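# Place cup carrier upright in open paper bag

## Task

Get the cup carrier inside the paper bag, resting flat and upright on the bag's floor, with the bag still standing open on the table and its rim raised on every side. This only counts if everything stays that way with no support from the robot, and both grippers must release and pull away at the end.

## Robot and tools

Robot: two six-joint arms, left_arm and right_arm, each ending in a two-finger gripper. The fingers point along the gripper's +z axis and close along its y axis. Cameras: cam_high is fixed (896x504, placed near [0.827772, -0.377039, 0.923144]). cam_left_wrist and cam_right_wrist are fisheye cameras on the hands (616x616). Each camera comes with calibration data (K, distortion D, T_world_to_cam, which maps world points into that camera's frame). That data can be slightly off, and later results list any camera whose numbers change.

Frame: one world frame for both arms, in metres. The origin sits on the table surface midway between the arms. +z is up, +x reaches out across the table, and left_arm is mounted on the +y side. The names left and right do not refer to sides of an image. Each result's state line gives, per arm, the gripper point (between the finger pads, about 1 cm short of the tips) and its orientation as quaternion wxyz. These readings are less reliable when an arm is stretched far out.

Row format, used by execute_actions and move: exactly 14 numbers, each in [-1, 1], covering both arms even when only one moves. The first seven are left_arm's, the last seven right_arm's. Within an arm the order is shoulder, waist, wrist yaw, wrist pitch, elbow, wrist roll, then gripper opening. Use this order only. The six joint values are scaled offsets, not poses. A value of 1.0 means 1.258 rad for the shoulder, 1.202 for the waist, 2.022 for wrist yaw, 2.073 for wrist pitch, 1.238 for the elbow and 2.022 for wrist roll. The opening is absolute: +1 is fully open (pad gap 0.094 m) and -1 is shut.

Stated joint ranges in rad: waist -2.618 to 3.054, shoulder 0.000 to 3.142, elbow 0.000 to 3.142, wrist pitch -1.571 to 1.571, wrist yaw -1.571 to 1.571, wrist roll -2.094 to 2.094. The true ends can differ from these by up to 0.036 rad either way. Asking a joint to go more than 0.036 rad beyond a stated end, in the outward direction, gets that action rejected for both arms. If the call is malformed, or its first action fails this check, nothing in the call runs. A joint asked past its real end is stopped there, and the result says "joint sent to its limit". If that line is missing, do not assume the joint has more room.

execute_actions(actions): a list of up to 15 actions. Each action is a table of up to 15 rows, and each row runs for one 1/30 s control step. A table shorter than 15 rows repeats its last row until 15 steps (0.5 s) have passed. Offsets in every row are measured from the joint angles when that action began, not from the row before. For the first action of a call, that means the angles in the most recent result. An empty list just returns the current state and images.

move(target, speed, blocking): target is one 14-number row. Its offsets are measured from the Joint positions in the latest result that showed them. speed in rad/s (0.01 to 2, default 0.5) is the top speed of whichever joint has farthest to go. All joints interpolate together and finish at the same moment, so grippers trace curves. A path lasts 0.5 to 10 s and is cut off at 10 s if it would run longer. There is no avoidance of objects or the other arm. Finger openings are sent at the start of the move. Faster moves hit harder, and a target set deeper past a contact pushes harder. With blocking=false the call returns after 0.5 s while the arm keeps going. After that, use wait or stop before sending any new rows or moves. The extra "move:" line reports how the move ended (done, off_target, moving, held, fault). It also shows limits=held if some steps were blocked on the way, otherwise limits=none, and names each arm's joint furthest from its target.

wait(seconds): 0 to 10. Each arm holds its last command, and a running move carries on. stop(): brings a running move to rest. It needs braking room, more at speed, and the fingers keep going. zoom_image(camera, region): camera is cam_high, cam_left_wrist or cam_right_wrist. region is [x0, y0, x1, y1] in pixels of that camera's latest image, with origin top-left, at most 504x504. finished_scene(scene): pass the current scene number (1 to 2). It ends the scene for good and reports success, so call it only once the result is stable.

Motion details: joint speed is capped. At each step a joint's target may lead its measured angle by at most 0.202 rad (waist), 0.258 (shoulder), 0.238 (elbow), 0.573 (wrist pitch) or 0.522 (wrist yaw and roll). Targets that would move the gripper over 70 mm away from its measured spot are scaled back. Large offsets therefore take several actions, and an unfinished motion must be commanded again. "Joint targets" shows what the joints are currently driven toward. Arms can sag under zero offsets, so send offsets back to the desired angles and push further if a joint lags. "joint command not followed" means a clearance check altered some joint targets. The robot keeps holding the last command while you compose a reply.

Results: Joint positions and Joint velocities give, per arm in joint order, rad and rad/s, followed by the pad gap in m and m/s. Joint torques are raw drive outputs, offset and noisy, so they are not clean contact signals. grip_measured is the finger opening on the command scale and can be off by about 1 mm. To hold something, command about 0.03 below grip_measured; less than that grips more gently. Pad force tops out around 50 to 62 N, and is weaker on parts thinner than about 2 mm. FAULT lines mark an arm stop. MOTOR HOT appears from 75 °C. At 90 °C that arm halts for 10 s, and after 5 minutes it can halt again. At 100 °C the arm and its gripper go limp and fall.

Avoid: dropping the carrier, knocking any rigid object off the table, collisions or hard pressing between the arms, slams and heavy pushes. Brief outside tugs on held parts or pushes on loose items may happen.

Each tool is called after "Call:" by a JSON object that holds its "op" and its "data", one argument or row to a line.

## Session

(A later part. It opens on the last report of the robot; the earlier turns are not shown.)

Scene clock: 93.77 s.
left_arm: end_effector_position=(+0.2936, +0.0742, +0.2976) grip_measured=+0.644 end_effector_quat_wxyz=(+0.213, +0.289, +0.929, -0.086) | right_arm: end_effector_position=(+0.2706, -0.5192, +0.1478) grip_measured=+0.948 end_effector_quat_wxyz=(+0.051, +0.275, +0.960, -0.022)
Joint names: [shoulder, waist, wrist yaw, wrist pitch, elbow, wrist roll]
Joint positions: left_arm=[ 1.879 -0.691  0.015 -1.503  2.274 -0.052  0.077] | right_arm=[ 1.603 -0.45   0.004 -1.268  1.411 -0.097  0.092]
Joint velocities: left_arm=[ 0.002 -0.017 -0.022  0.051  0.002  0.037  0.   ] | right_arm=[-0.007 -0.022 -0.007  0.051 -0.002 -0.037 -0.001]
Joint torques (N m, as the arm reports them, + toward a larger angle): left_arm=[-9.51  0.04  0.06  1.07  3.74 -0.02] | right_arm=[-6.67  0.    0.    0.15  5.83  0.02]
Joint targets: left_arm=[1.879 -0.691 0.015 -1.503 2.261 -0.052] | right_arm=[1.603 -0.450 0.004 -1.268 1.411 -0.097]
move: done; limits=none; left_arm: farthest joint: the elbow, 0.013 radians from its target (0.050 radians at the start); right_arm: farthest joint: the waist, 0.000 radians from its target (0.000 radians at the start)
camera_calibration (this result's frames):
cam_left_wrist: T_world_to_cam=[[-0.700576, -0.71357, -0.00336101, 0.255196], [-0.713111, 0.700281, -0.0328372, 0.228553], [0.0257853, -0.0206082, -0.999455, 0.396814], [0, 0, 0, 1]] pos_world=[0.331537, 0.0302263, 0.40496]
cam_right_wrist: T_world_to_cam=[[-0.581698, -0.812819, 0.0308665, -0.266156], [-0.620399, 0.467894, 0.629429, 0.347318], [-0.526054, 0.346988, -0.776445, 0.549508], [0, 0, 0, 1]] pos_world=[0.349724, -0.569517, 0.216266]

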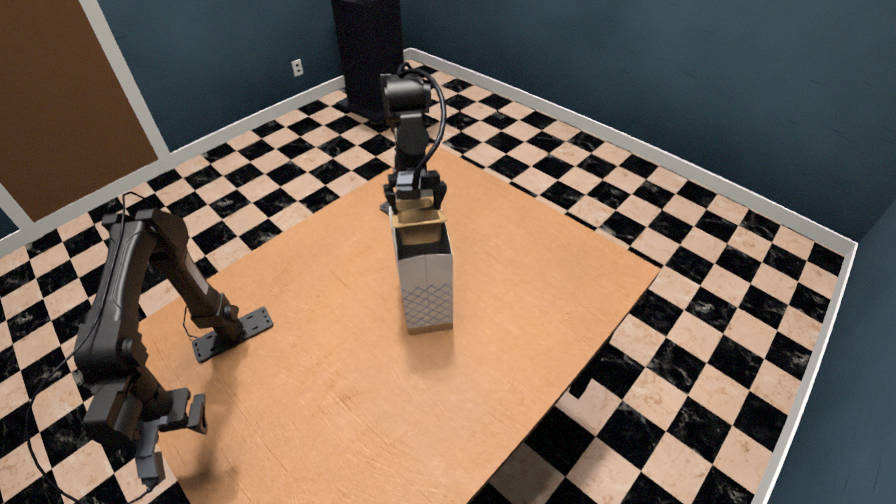

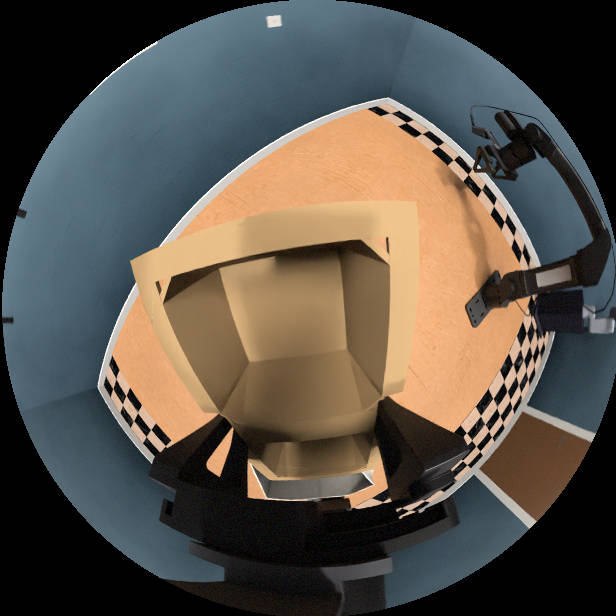

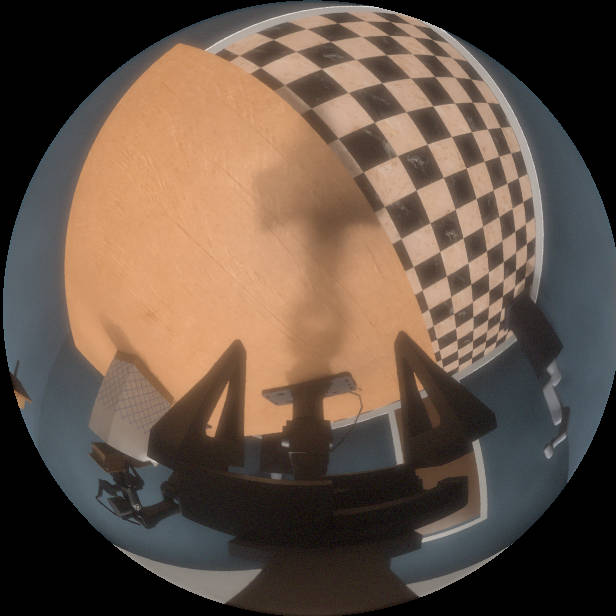

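Call:
{"op": "move", "data": {
  "target": [0.015,0,0,0,-0.035,0,0.6,0,0,0,0,0,0,0.95],
  "speed": 0.04
}}

Call:
{"op": "zoom_image", "data": {
  "camera": "cam_high",
  "region": [360,160,480,280]
}}

Call:
{"op": "zoom_image", "data": {
  "camera": "cam_left_wrist",
  "region": [200,380,430,530]
}}

Scene clock: 96.37 s.
left_arm: end_effector_position=(+0.2930, +0.0746, +0.2853) grip_measured=+0.644 end_effector_quat_wxyz=(+0.196, +0.290, +0.933, -0.080) | right_arm: end_effector_position=(+0.2706, -0.5192, +0.1478) grip_measured=+0.948 end_effector_quat_wxyz=(+0.051, +0.275, +0.960, -0.022)
Joint names: [shoulder, waist, wrist yaw, wrist pitch, elbow, wrist roll]
Joint positions: left_arm=[ 1.887 -0.691  0.015 -1.503  2.245 -0.052  0.077] | right_arm=[ 1.603 -0.45   0.004 -1.268  1.411 -0.097  0.092]
Joint velocities: left_arm=[ 0.002  0.002 -0.066 -0.051 -0.017 -0.066 -0.   ] | right_arm=[-0.002 -0.002 -0.007 -0.022 -0.017  0.007 -0.001]
Joint torques (N m, as the arm reports them, + toward a larger angle): left_arm=[-8.85 -0.07  0.01  1.    3.71  0.01] | right_arm=[-6.66  0.03  0.    0.15  5.82  0.01]
Joint targets: left_arm=[1.898 -0.691 0.015 -1.503 2.230 -0.052] | right_arm=[1.603 -0.450 0.004 -1.268 1.411 -0.097]
move: done; limits=none; left_arm: farthest joint: the elbow, 0.014 radians from its target (0.043 radians at the start); right_arm: farthest joint: the waist, 0.000 radians from its target (0.000 radians at the start)
camera_calibration (this result's frames):
cam_left_wrist: T_world_to_cam=[[-0.700608, -0.713546, 0.0012368, 0.253758], [-0.713538, 0.700606, 0.00387312, 0.217038], [-0.00363016, 0.00183104, -0.999992, 0.39162], [0, 0, 0, 1]] pos_world=[0.334071, 0.0282928, 0.390462]
cam_right_wrist: T_world_to_cam=[[-0.581698, -0.812819, 0.0308665, -0.266156], [-0.620399, 0.467894, 0.629429, 0.347318], [-0.526054, 0.346988, -0.776445, 0.549508], [0, 0, 0, 1]] pos_world=[0.349724, -0.569517, 0.216266]

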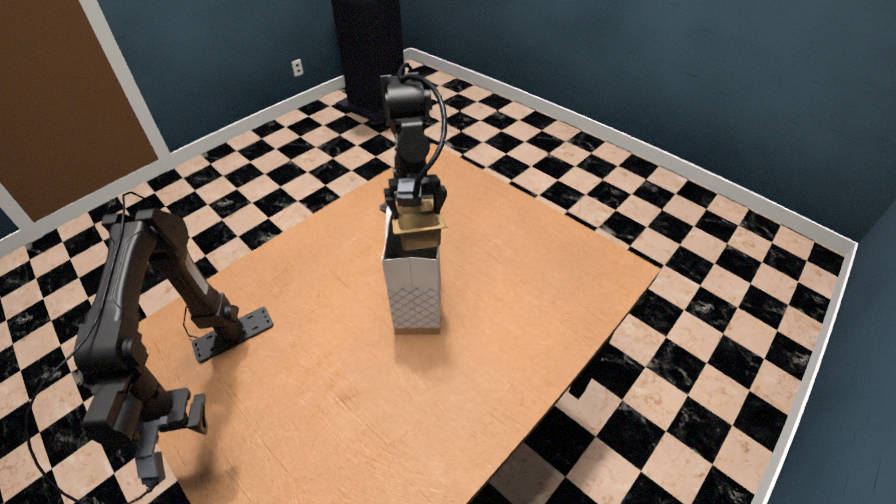

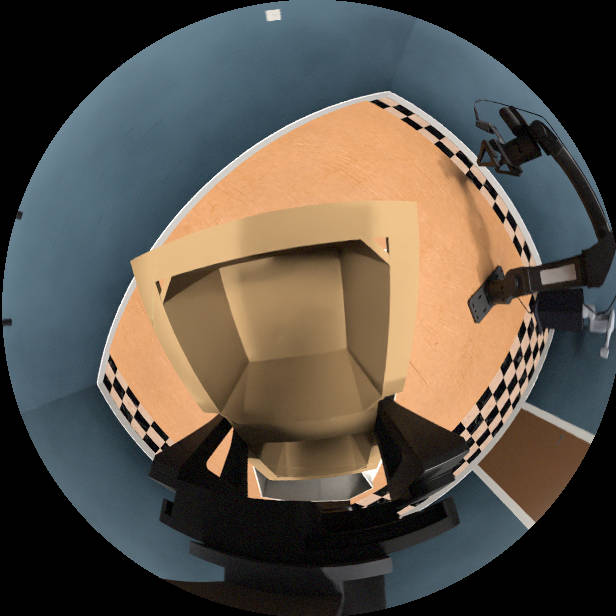

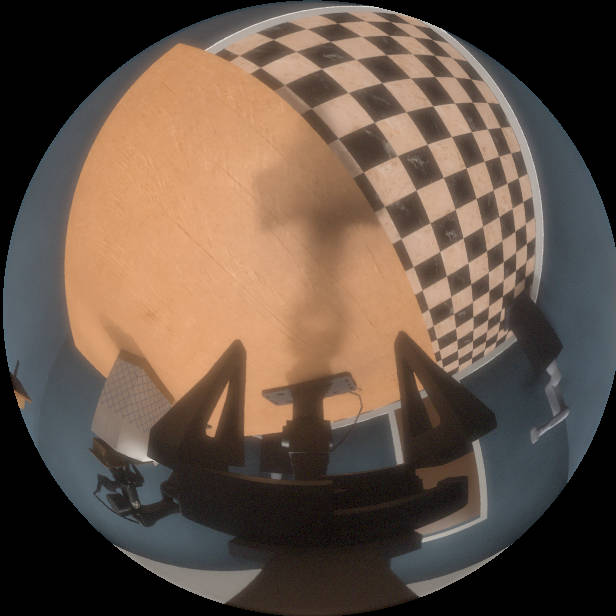

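Region (360, 160, 480, 280) of cam_high's 896x504 image, scaled by 4.200, with more detail than that image has.

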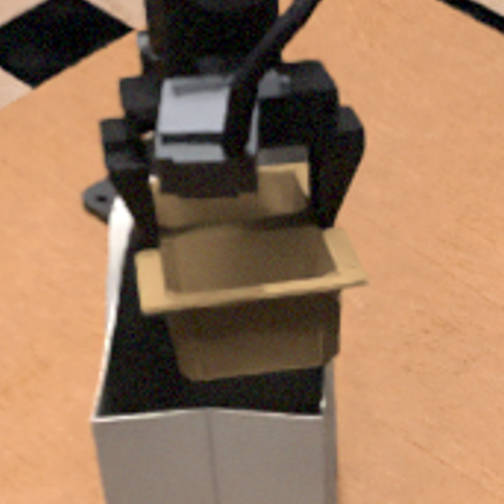

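Region (200, 380, 430, 530) of cam_left_wrist's 616x616 image, scaled by 2.191, with more detail than that image has; it fills the top 329 rows of this view, and the rest is white.

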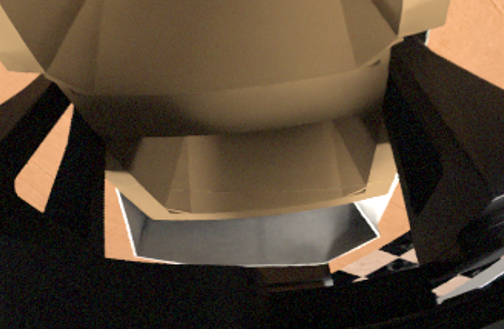

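Call:
{"op": "move", "data": {
  "target": [0,-0.028,0,0,0,0.051,0.6,0,0,0,0,0,0,0.95],
  "speed": 0.06
}}

Call:
{"op": "zoom_image", "data": {
  "camera": "cam_high",
  "region": [340,170,500,350]
}}

Call:
{"op": "zoom_image", "data": {
  "camera": "cam_left_wrist",
  "region": [200,380,430,530]
}}

Scene clock: 99.37 s.
left_arm: end_effector_position=(+0.2865, +0.0664, +0.2853) grip_measured=+0.644 end_effector_quat_wxyz=(+0.199, +0.345, +0.914, -0.073) | right_arm: end_effector_position=(+0.2706, -0.5192, +0.1478) grip_measured=+0.948 end_effector_quat_wxyz=(+0.051, +0.275, +0.960, -0.022)
Joint names: [shoulder, waist, wrist yaw, wrist pitch, elbow, wrist roll]
Joint positions: left_arm=[ 1.887 -0.716  0.015 -1.503  2.245  0.042  0.077] | right_arm=[ 1.603 -0.45   0.004 -1.268  1.411 -0.097  0.092]
Joint velocities: left_arm=[ 0.007 -0.007 -0.066 -0.066  0.002  0.066  0.   ] | right_arm=[-0.002 -0.022 -0.007 -0.007  0.022 -0.007  0.   ]
Joint torques (N m, as the arm reports them, + toward a larger angle): left_arm=[-9.62 -0.62  0.04  0.97  4.96  0.08] | right_arm=[-6.67  0.01  0.    0.15  5.81  0.01]
Joint targets: left_arm=[1.887 -0.724 0.015 -1.503 2.245 0.051] | right_arm=[1.603 -0.450 0.004 -1.268 1.411 -0.097]
move: done; limits=none; left_arm: farthest joint: the wrist roll, 0.010 radians from its target (0.103 radians at the start); right_arm: farthest joint: the waist, 0.000 radians from its target (0.000 radians at the start)
camera_calibration (this result's frames):
cam_left_wrist: T_world_to_cam=[[-0.774864, -0.631032, -0.0372208, 0.270028], [-0.631703, 0.775158, 0.0089821, 0.188328], [0.0231841, 0.0304724, -0.999267, 0.381822], [0, 0, 0, 1]] pos_world=[0.31935, 0.012777, 0.389901]
cam_right_wrist: T_world_to_cam=[[-0.581698, -0.812819, 0.0308665, -0.266156], [-0.620399, 0.467894, 0.629429, 0.347318], [-0.526054, 0.346988, -0.776445, 0.549508], [0, 0, 0, 1]] pos_world=[0.349724, -0.569517, 0.216266]

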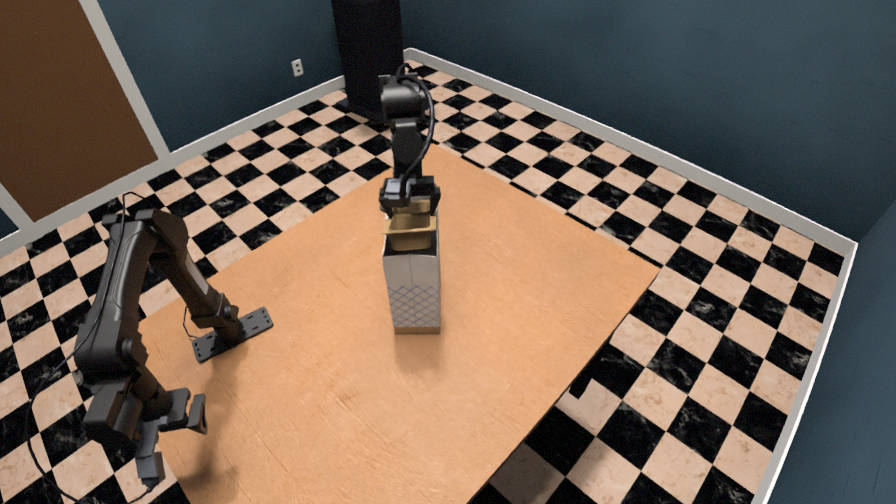

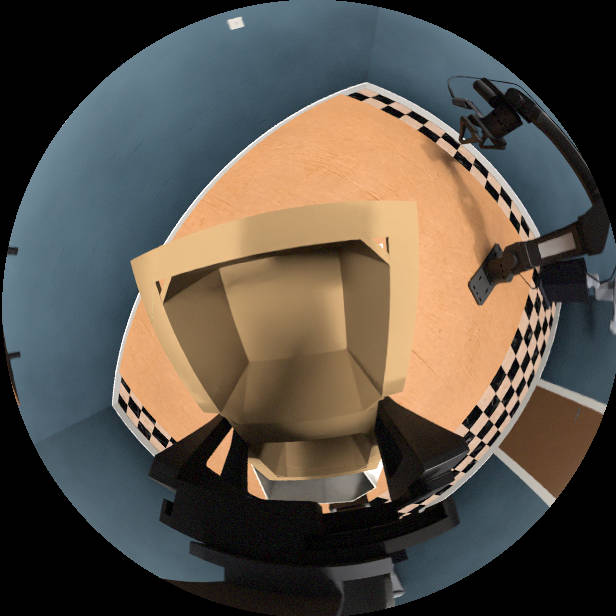

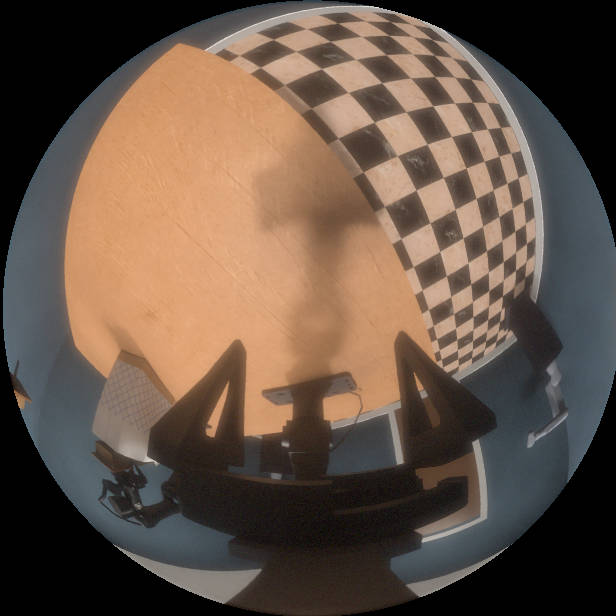

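Region (340, 170, 500, 350) of cam_high's 896x504 image, scaled by 2.800, with more detail than that image has.

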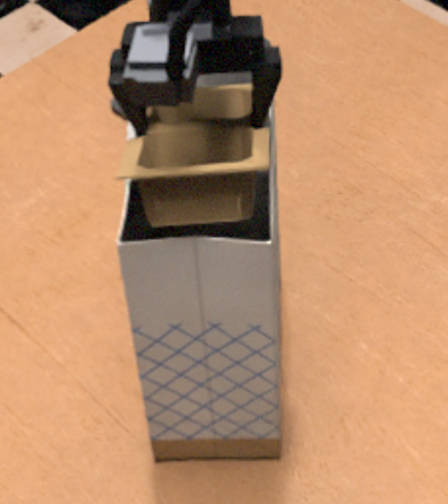

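Region (200, 380, 430, 530) of cam_left_wrist's 616x616 image, scaled by 2.191, with more detail than that image has; it fills the top 329 rows of this view, and the rest is white.

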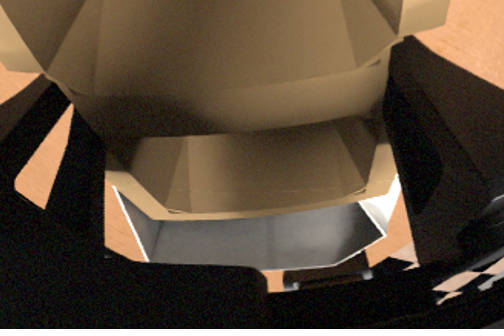

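Call:
{"op": "move", "data": {
  "target": [0.027,0,0,0.006,-0.056,0.015,0.6,0,0,0,0,0,0,0.95],
  "speed": 0.05
}}

Call:
{"op": "zoom_image", "data": {
  "camera": "cam_high",
  "region": [340,170,500,350]
}}

Call:
{"op": "zoom_image", "data": {
  "camera": "cam_left_wrist",
  "region": [100,180,500,530]
}}

Scene clock: 101.93 s.
left_arm: end_effector_position=(+0.2888, +0.0645, +0.2668) grip_measured=+0.644 end_effector_quat_wxyz=(+0.181, +0.355, +0.915, -0.065) | right_arm: end_effector_position=(+0.2706, -0.5192, +0.1478) grip_measured=+0.948 end_effector_quat_wxyz=(+0.051, +0.275, +0.960, -0.022)
Joint names: [shoulder, waist, wrist yaw, wrist pitch, elbow, wrist roll]
Joint positions: left_arm=[ 1.901 -0.716  0.015 -1.479  2.195  0.06   0.077] | right_arm=[ 1.603 -0.45   0.004 -1.268  1.411 -0.097  0.092]
Joint velocities: left_arm=[-0.002  0.007 -0.037  0.022  0.007  0.022 -0.001] | right_arm=[-0.007 -0.007 -0.007  0.037 -0.017 -0.022 -0.002]
Joint torques (N m, as the arm reports them, + toward a larger angle): left_arm=[-8.42  0.    0.05  0.87  3.74  0.05] | right_arm=[-6.67  0.02  0.    0.14  5.82  0.02]
Joint targets: left_arm=[1.921 -0.716 0.015 -1.490 2.176 0.072] | right_arm=[1.603 -0.450 0.004 -1.268 1.411 -0.097]
move: done; limits=none; left_arm: farthest joint: the shoulder, 0.020 radians from its target (0.034 radians at the start); right_arm: farthest joint: the waist, 0.000 radians from its target (0.000 radians at the start)
camera_calibration (this result's frames):
cam_left_wrist: T_world_to_cam=[[-0.786517, -0.616521, -0.0359423, 0.272062], [-0.617566, 0.785013, 0.0486562, 0.176158], [-0.00178242, 0.0604657, -0.998169, 0.368341], [0, 0, 0, 1]] pos_world=[0.323427, 0.00717412, 0.368874]
cam_right_wrist: T_world_to_cam=[[-0.581698, -0.812819, 0.0308665, -0.266156], [-0.620399, 0.467894, 0.629429, 0.347318], [-0.526054, 0.346988, -0.776445, 0.549508], [0, 0, 0, 1]] pos_world=[0.349724, -0.569517, 0.216266]

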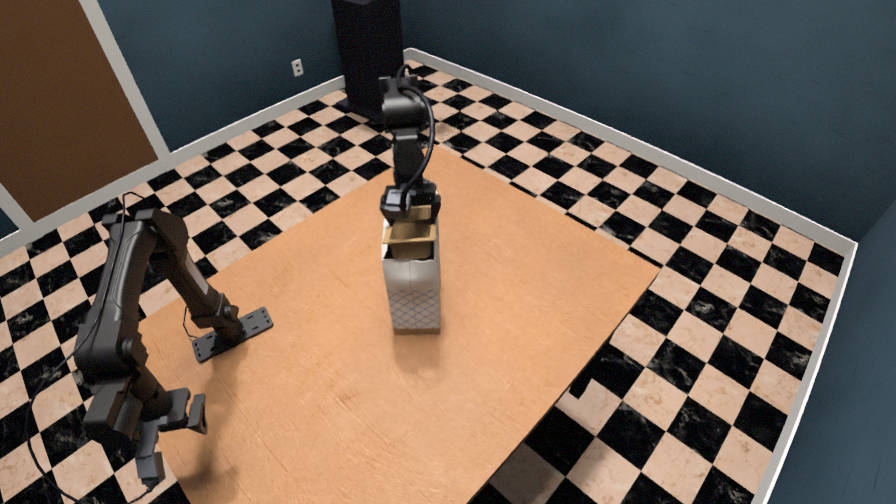

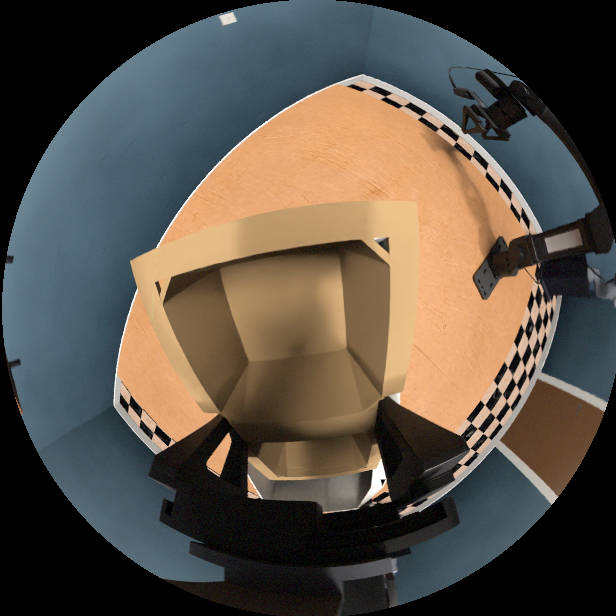

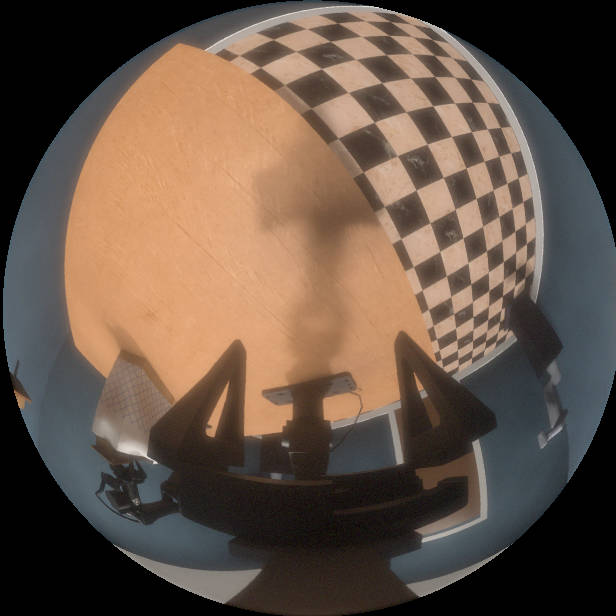

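Region (340, 170, 500, 350) of cam_high's 896x504 image, scaled by 2.800, with more detail than that image has.

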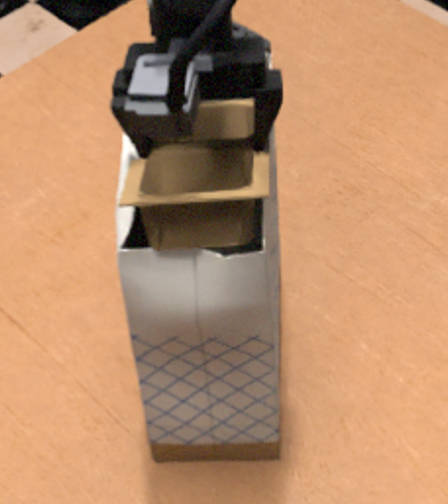

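Region (100, 180, 500, 530) of cam_left_wrist's 616x616 image, scaled by 1.260, with more detail than that image has; it fills the top 441 rows of this view, and the rest is white.

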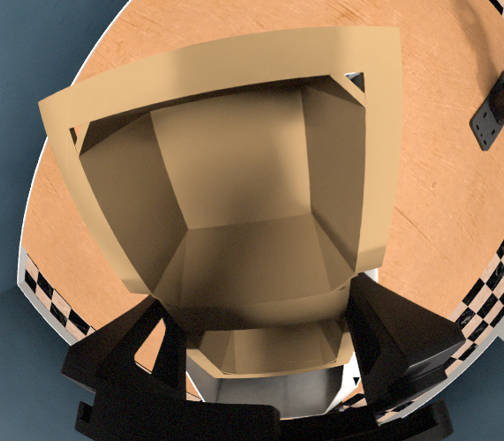

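Call:
{"op": "move", "data": {
  "target": [-0.055,0,0,-0.015,0.34,0,0.6,0,0,0,0,0,0,0.95],
  "speed": 0.15
}}

Call:
{"op": "zoom_image", "data": {
  "camera": "cam_high",
  "region": [340,170,500,350]
}}

Scene clock: 105.67 s.
left_arm: end_effector_position=(+0.2860, +0.0668, +0.4157) grip_measured=+0.644 end_effector_quat_wxyz=(+0.381, +0.333, +0.853, -0.128) | right_arm: end_effector_position=(+0.2706, -0.5192, +0.1478) grip_measured=+0.948 end_effector_quat_wxyz=(+0.051, +0.275, +0.960, -0.022)
Joint names: [shoulder, waist, wrist yaw, wrist pitch, elbow, wrist roll]
Joint positions: left_arm=[ 1.845 -0.716  0.015 -1.495  2.597  0.061  0.077] | right_arm=[ 1.603 -0.45   0.004 -1.268  1.411 -0.097  0.092]
Joint velocities: left_arm=[ 0.007 -0.017  0.022  0.007  0.002  0.007 -0.   ] | right_arm=[ 0.002 -0.002 -0.022 -0.037  0.027  0.037  0.   ]
Joint torques (N m, as the arm reports them, + toward a larger angle): left_arm=[-9.01  0.12  0.06  1.47  5.12  0.02] | right_arm=[-6.67  0.01  0.    0.14  5.83  0.02]
Joint targets: left_arm=[1.832 -0.716 0.015 -1.510 2.616 0.060] | right_arm=[1.603 -0.450 0.004 -1.268 1.411 -0.097]
move: done; limits=none; left_arm: farthest joint: the elbow, 0.019 radians from its target (0.421 radians at the start); right_arm: farthest joint: the waist, 0.000 radians from its target (0.000 radians at the start)
camera_calibration (this result's frames):
cam_left_wrist: T_world_to_cam=[[-0.757847, -0.639466, -0.12943, 0.308774], [-0.561046, 0.739998, -0.370986, 0.326623], [0.333011, -0.208534, -0.919575, 0.406311], [0, 0, 0, 1]] pos_world=[0.281948, 0.0404796, 0.534771]
cam_right_wrist: T_world_to_cam=[[-0.581698, -0.812819, 0.0308665, -0.266156], [-0.620399, 0.467894, 0.629429, 0.347318], [-0.526054, 0.346988, -0.776445, 0.549508], [0, 0, 0, 1]] pos_world=[0.349724, -0.569517, 0.216266]

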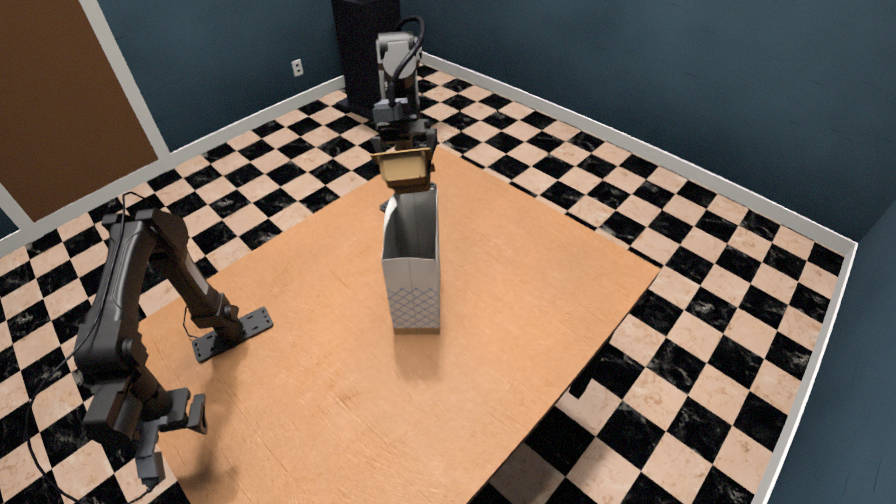

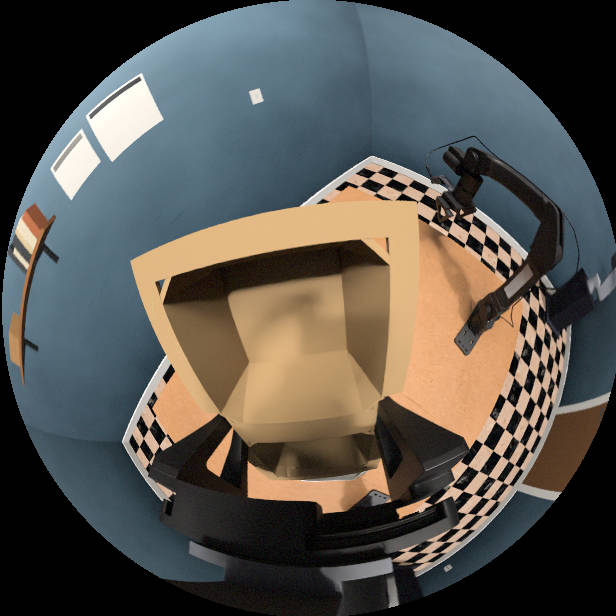

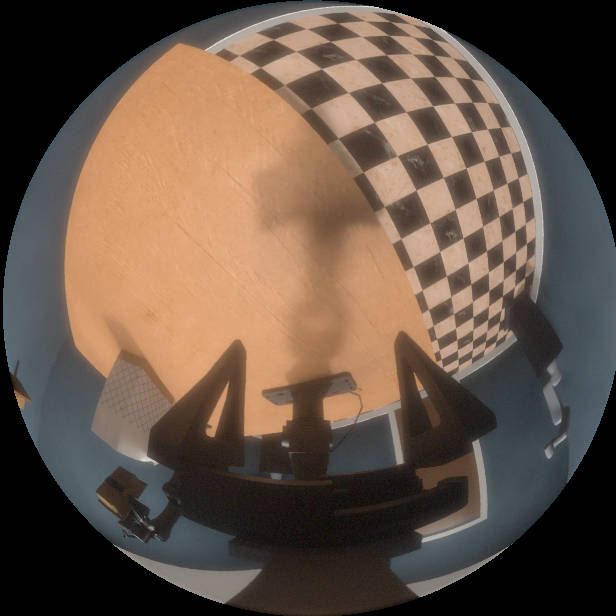

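Region (340, 170, 500, 350) of cam_high's 896x504 image, scaled by 2.800, with more detail than that image has.

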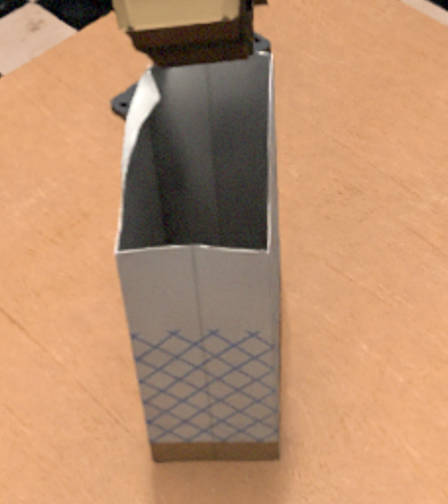

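Call:
{"op": "move", "data": {
  "target": [-0.01,0.8,0,0,0.015,0,0.6,0.225,0.5,0,-0.03,0.775,-0.547,0.1],
  "speed": 0.6
}}

Call:
{"op": "move", "data": {
  "target": [-0.01,0,0,0,0.015,0,0.6,-0.01,1,0,0,0.015,0,0.1],
  "speed": 0.6
}}

Scene clock: 111.10 s.
left_arm: end_effector_position=(+0.3617, +0.4410, +0.4155) grip_measured=+0.644 end_effector_quat_wxyz=(+0.397, -0.100, +0.910, +0.064) | right_arm: end_effector_position=(+0.4807, -0.3589, +0.3489) grip_measured=+0.102 end_effector_quat_wxyz=(+0.285, -0.504, +0.788, -0.211)
Joint names: [shoulder, waist, wrist yaw, wrist pitch, elbow, wrist roll]
Joint positions: left_arm=[ 1.845  0.245  0.011 -1.496  2.597  0.061  0.077] | right_arm=[ 1.876  0.146  0.006 -1.316  2.346 -1.199  0.052]
Joint velocities: left_arm=[-0.007 -0.002  0.022  0.007  0.002 -0.022 -0.   ] | right_arm=[-0.002 -0.002 -0.022 -0.037  0.012 -0.007 -0.001]
Joint torques (N m, as the arm reports them, + toward a larger angle): left_arm=[-8.99  0.08  0.06  1.6   5.32  0.03] | right_arm=[-7.83  0.21 -0.01  1.06  7.22 -0.05]
Joint targets: left_arm=[1.833 0.245 0.014 -1.495 2.616 0.061] | right_arm=[1.885 0.151 0.004 -1.330 2.370 -1.203]
move: off_target (right_arm); limits=none; left_arm: farthest joint: the elbow, 0.019 radians from its target (0.019 radians at the start); right_arm: farthest joint: the elbow, 0.024 radians from its target (0.960 radians at the start)
camera_calibration (this result's frames):
cam_left_wrist: T_world_to_cam=[[0.0924439, -0.98699, -0.131549, 0.452038], [-0.928357, -0.0376674, -0.369777, 0.567391], [0.360011, 0.156308, -0.919761, 0.288432], [0, 0, 0, 1]] pos_world=[0.381115, 0.422445, 0.534562]
cam_right_wrist: T_world_to_cam=[[0.637101, -0.456233, 0.621252, -0.683785], [-0.741246, -0.583634, 0.33155, 0.0606469], [0.21132, -0.671731, -0.710015, 0.0173127], [0, 0, 0, 1]] pos_world=[0.476936, -0.26494, 0.416987]

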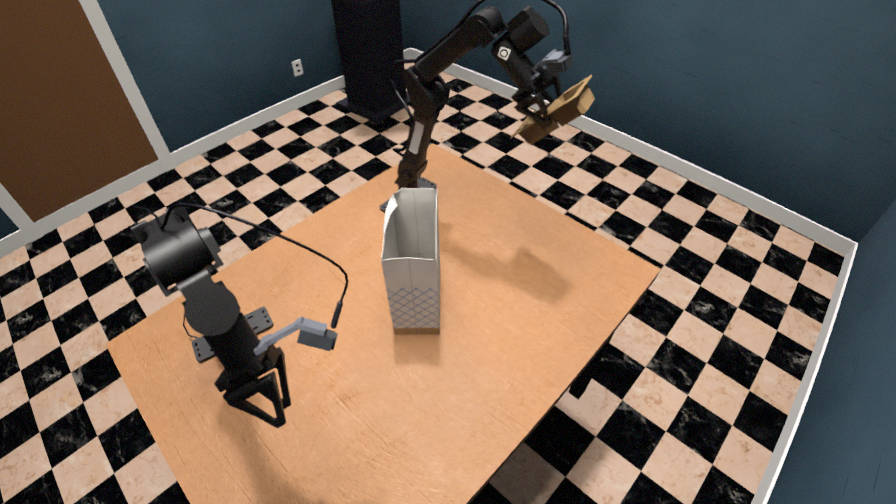

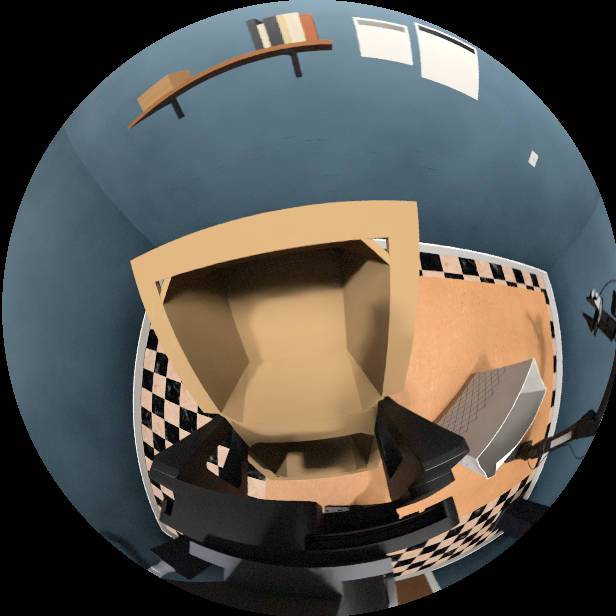

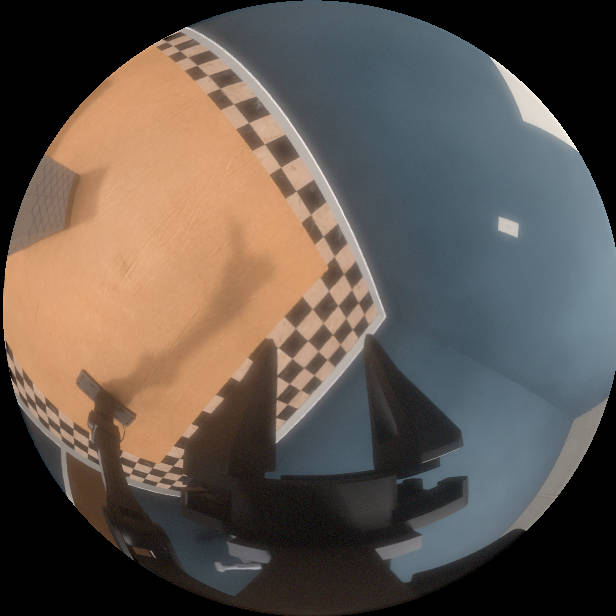

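Scene clock: 113.53 s.
left_arm: end_effector_position=(+0.3617, +0.4410, +0.4155) grip_measured=+0.644 end_effector_quat_wxyz=(+0.397, -0.100, +0.910, +0.064) | right_arm: end_effector_position=(+0.2152, +0.0821, +0.3489) grip_measured=+0.102 end_effector_quat_wxyz=(-0.354, +0.861, -0.365, +0.014)
Joint names: [shoulder, waist, wrist yaw, wrist pitch, elbow, wrist roll]
Joint positions: left_arm=[ 1.845  0.245  0.011 -1.496  2.597  0.061  0.077] | right_arm=[ 1.876  1.349  0.009 -1.317  2.346 -1.199  0.052]
Joint velocities: left_arm=[-0.002 -0.002 -0.007  0.022  0.007  0.007  0.   ] | right_arm=[ 0.012 -0.007  0.051  0.022 -0.012 -0.051 -0.   ]
Joint torques (N m, as the arm reports them, + toward a larger angle): left_arm=[-8.77 -0.18  0.04  1.62  5.07  0.03] | right_arm=[-9.57  0.08 -0.04  1.17  6.8   0.01]
Joint targets: left_arm=[1.833 0.245 0.011 -1.496 2.616 0.061] | right_arm=[1.863 1.348 0.007 -1.317 2.365 -1.199]
move: done; limits=none; left_arm: farthest joint: the elbow, 0.019 radians from its target (0.019 radians at the start); right_arm: farthest joint: the elbow, 0.018 radians from its target (0.018 radians at the start)
camera_calibration (this result's frames):
cam_left_wrist: T_world_to_cam=[[0.0924439, -0.98699, -0.131549, 0.452038], [-0.928357, -0.0376674, -0.369777, 0.567391], [0.360011, 0.156308, -0.919761, 0.288432], [0, 0, 0, 1]] pos_world=[0.381115, 0.422445, 0.534562]
cam_right_wrist: T_world_to_cam=[[0.654451, 0.430135, 0.621834, -0.390121], [0.276088, -0.901577, 0.333069, -0.072105], [0.703896, -0.0462965, -0.708793, 0.211821], [0, 0, 0, 1]] pos_world=[0.126123, 0.112603, 0.416744]

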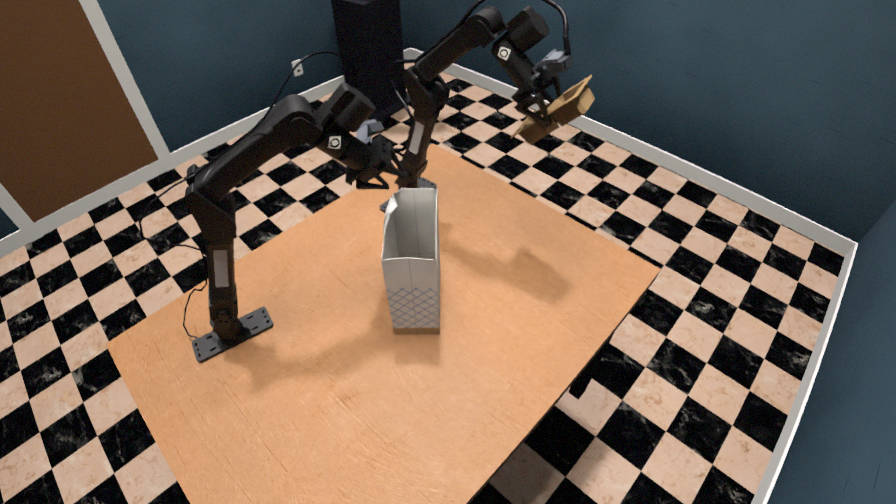

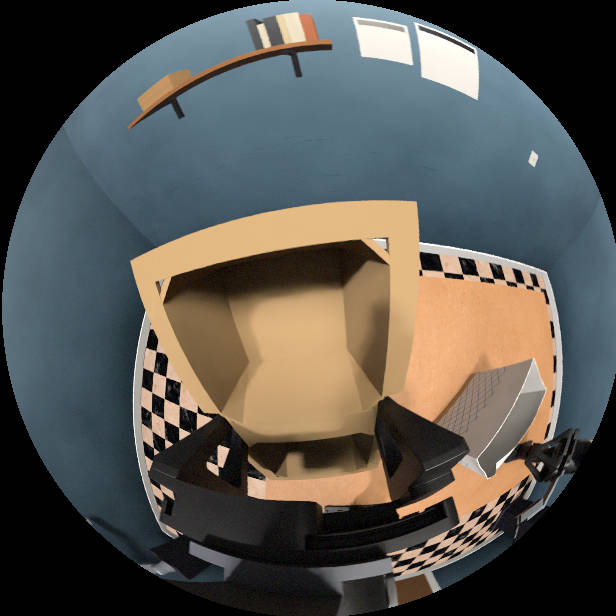

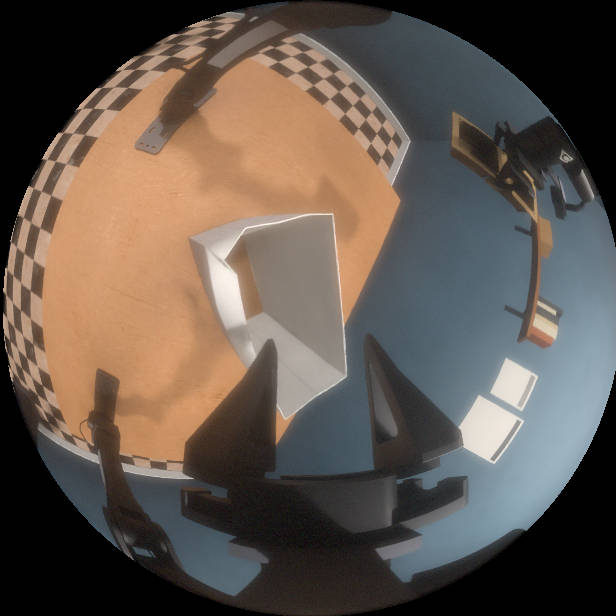

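Call:
{"op": "move", "data": {
  "target": [-0.01,0,0,0,0.015,0,0.6,0.015,0,0,-0.012,-0.135,0,0.4],
  "speed": 0.2
}}

Call:
{"op": "zoom_image", "data": {
  "camera": "cam_high",
  "region": [320,130,470,280]
}}

Scene clock: 115.17 s.
left_arm: end_effector_position=(+0.3617, +0.4410, +0.4155) grip_measured=+0.644 end_effector_quat_wxyz=(+0.397, -0.100, +0.910, +0.064) | right_arm: end_effector_position=(+0.2123, +0.0754, +0.2808) grip_measured=+0.398 end_effector_quat_wxyz=(-0.261, +0.889, -0.376, +0.012)
Joint names: [shoulder, waist, wrist yaw, wrist pitch, elbow, wrist roll]
Joint positions: left_arm=[ 1.845  0.245  0.011 -1.496  2.597  0.061  0.077] | right_arm=[ 1.897  1.349  0.009 -1.329  2.183 -1.199  0.066]
Joint velocities: left_arm=[ 0.007 -0.002  0.066 -0.095 -0.007  0.095  0.001] | right_arm=[-0.002  0.012  0.051 -0.066  0.002 -0.037 -0.   ]
Joint torques (N m, as the arm reports them, + toward a larger angle): left_arm=[-8.96 -0.22  0.03  1.52  5.1   0.  ] | right_arm=[-9.38  0.03  0.    0.72  5.21  0.02]
Joint targets: left_arm=[1.833 0.245 0.011 -1.496 2.616 0.061] | right_arm=[1.895 1.349 0.009 -1.342 2.179 -1.199]
move: done; limits=none; left_arm: farthest joint: the elbow, 0.019 radians from its target (0.019 radians at the start); right_arm: farthest joint: the wrist pitch, 0.013 radians from its target (0.025 radians at the start)
camera_calibration (this result's frames):
cam_left_wrist: T_world_to_cam=[[0.0924439, -0.98699, -0.131549, 0.452038], [-0.928357, -0.0376674, -0.369777, 0.567391], [0.360011, 0.156308, -0.919761, 0.288432], [0, 0, 0, 1]] pos_world=[0.381115, 0.422445, 0.534562]
cam_right_wrist: T_world_to_cam=[[0.699366, 0.528966, 0.480709, -0.320297], [0.308318, -0.830014, 0.464776, -0.103885], [0.644846, -0.176837, -0.743574, 0.197491], [0, 0, 0, 1]] pos_world=[0.128684, 0.118124, 0.349102]

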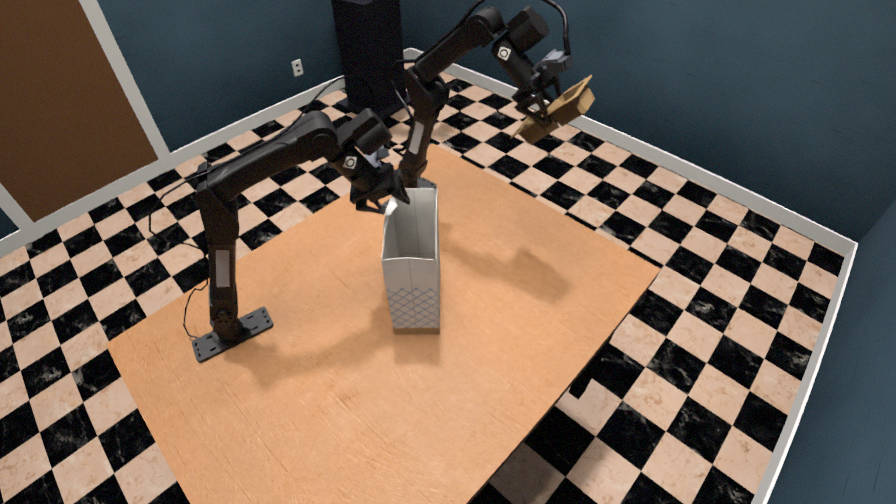

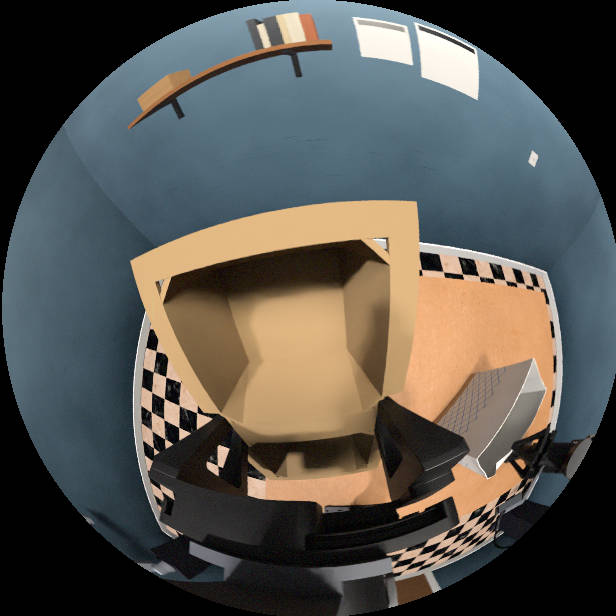

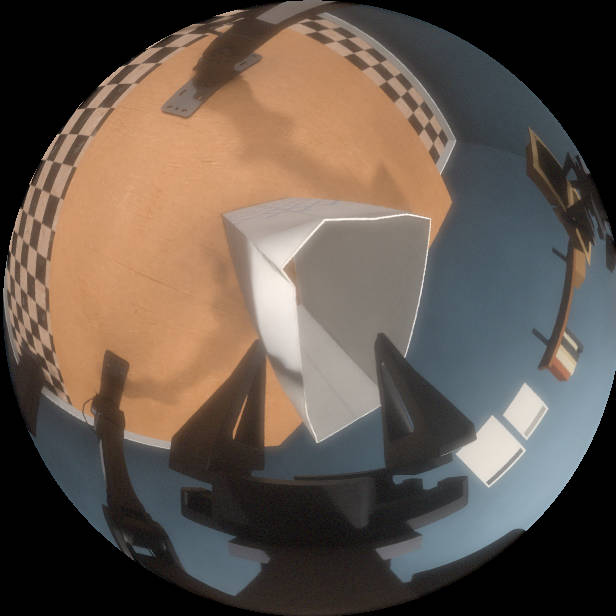

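Region (320, 130, 470, 280) of cam_high's 896x504 image, scaled by 3.360, with more detail than that image has.

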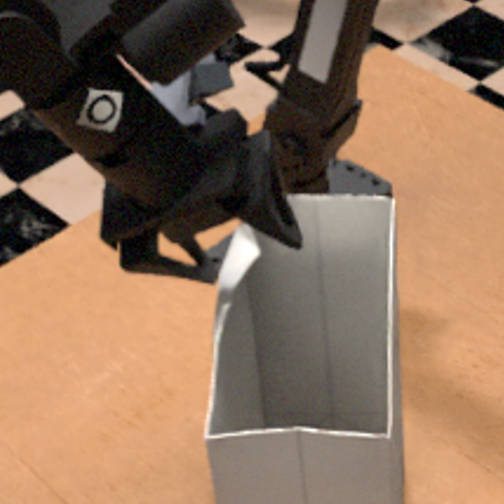

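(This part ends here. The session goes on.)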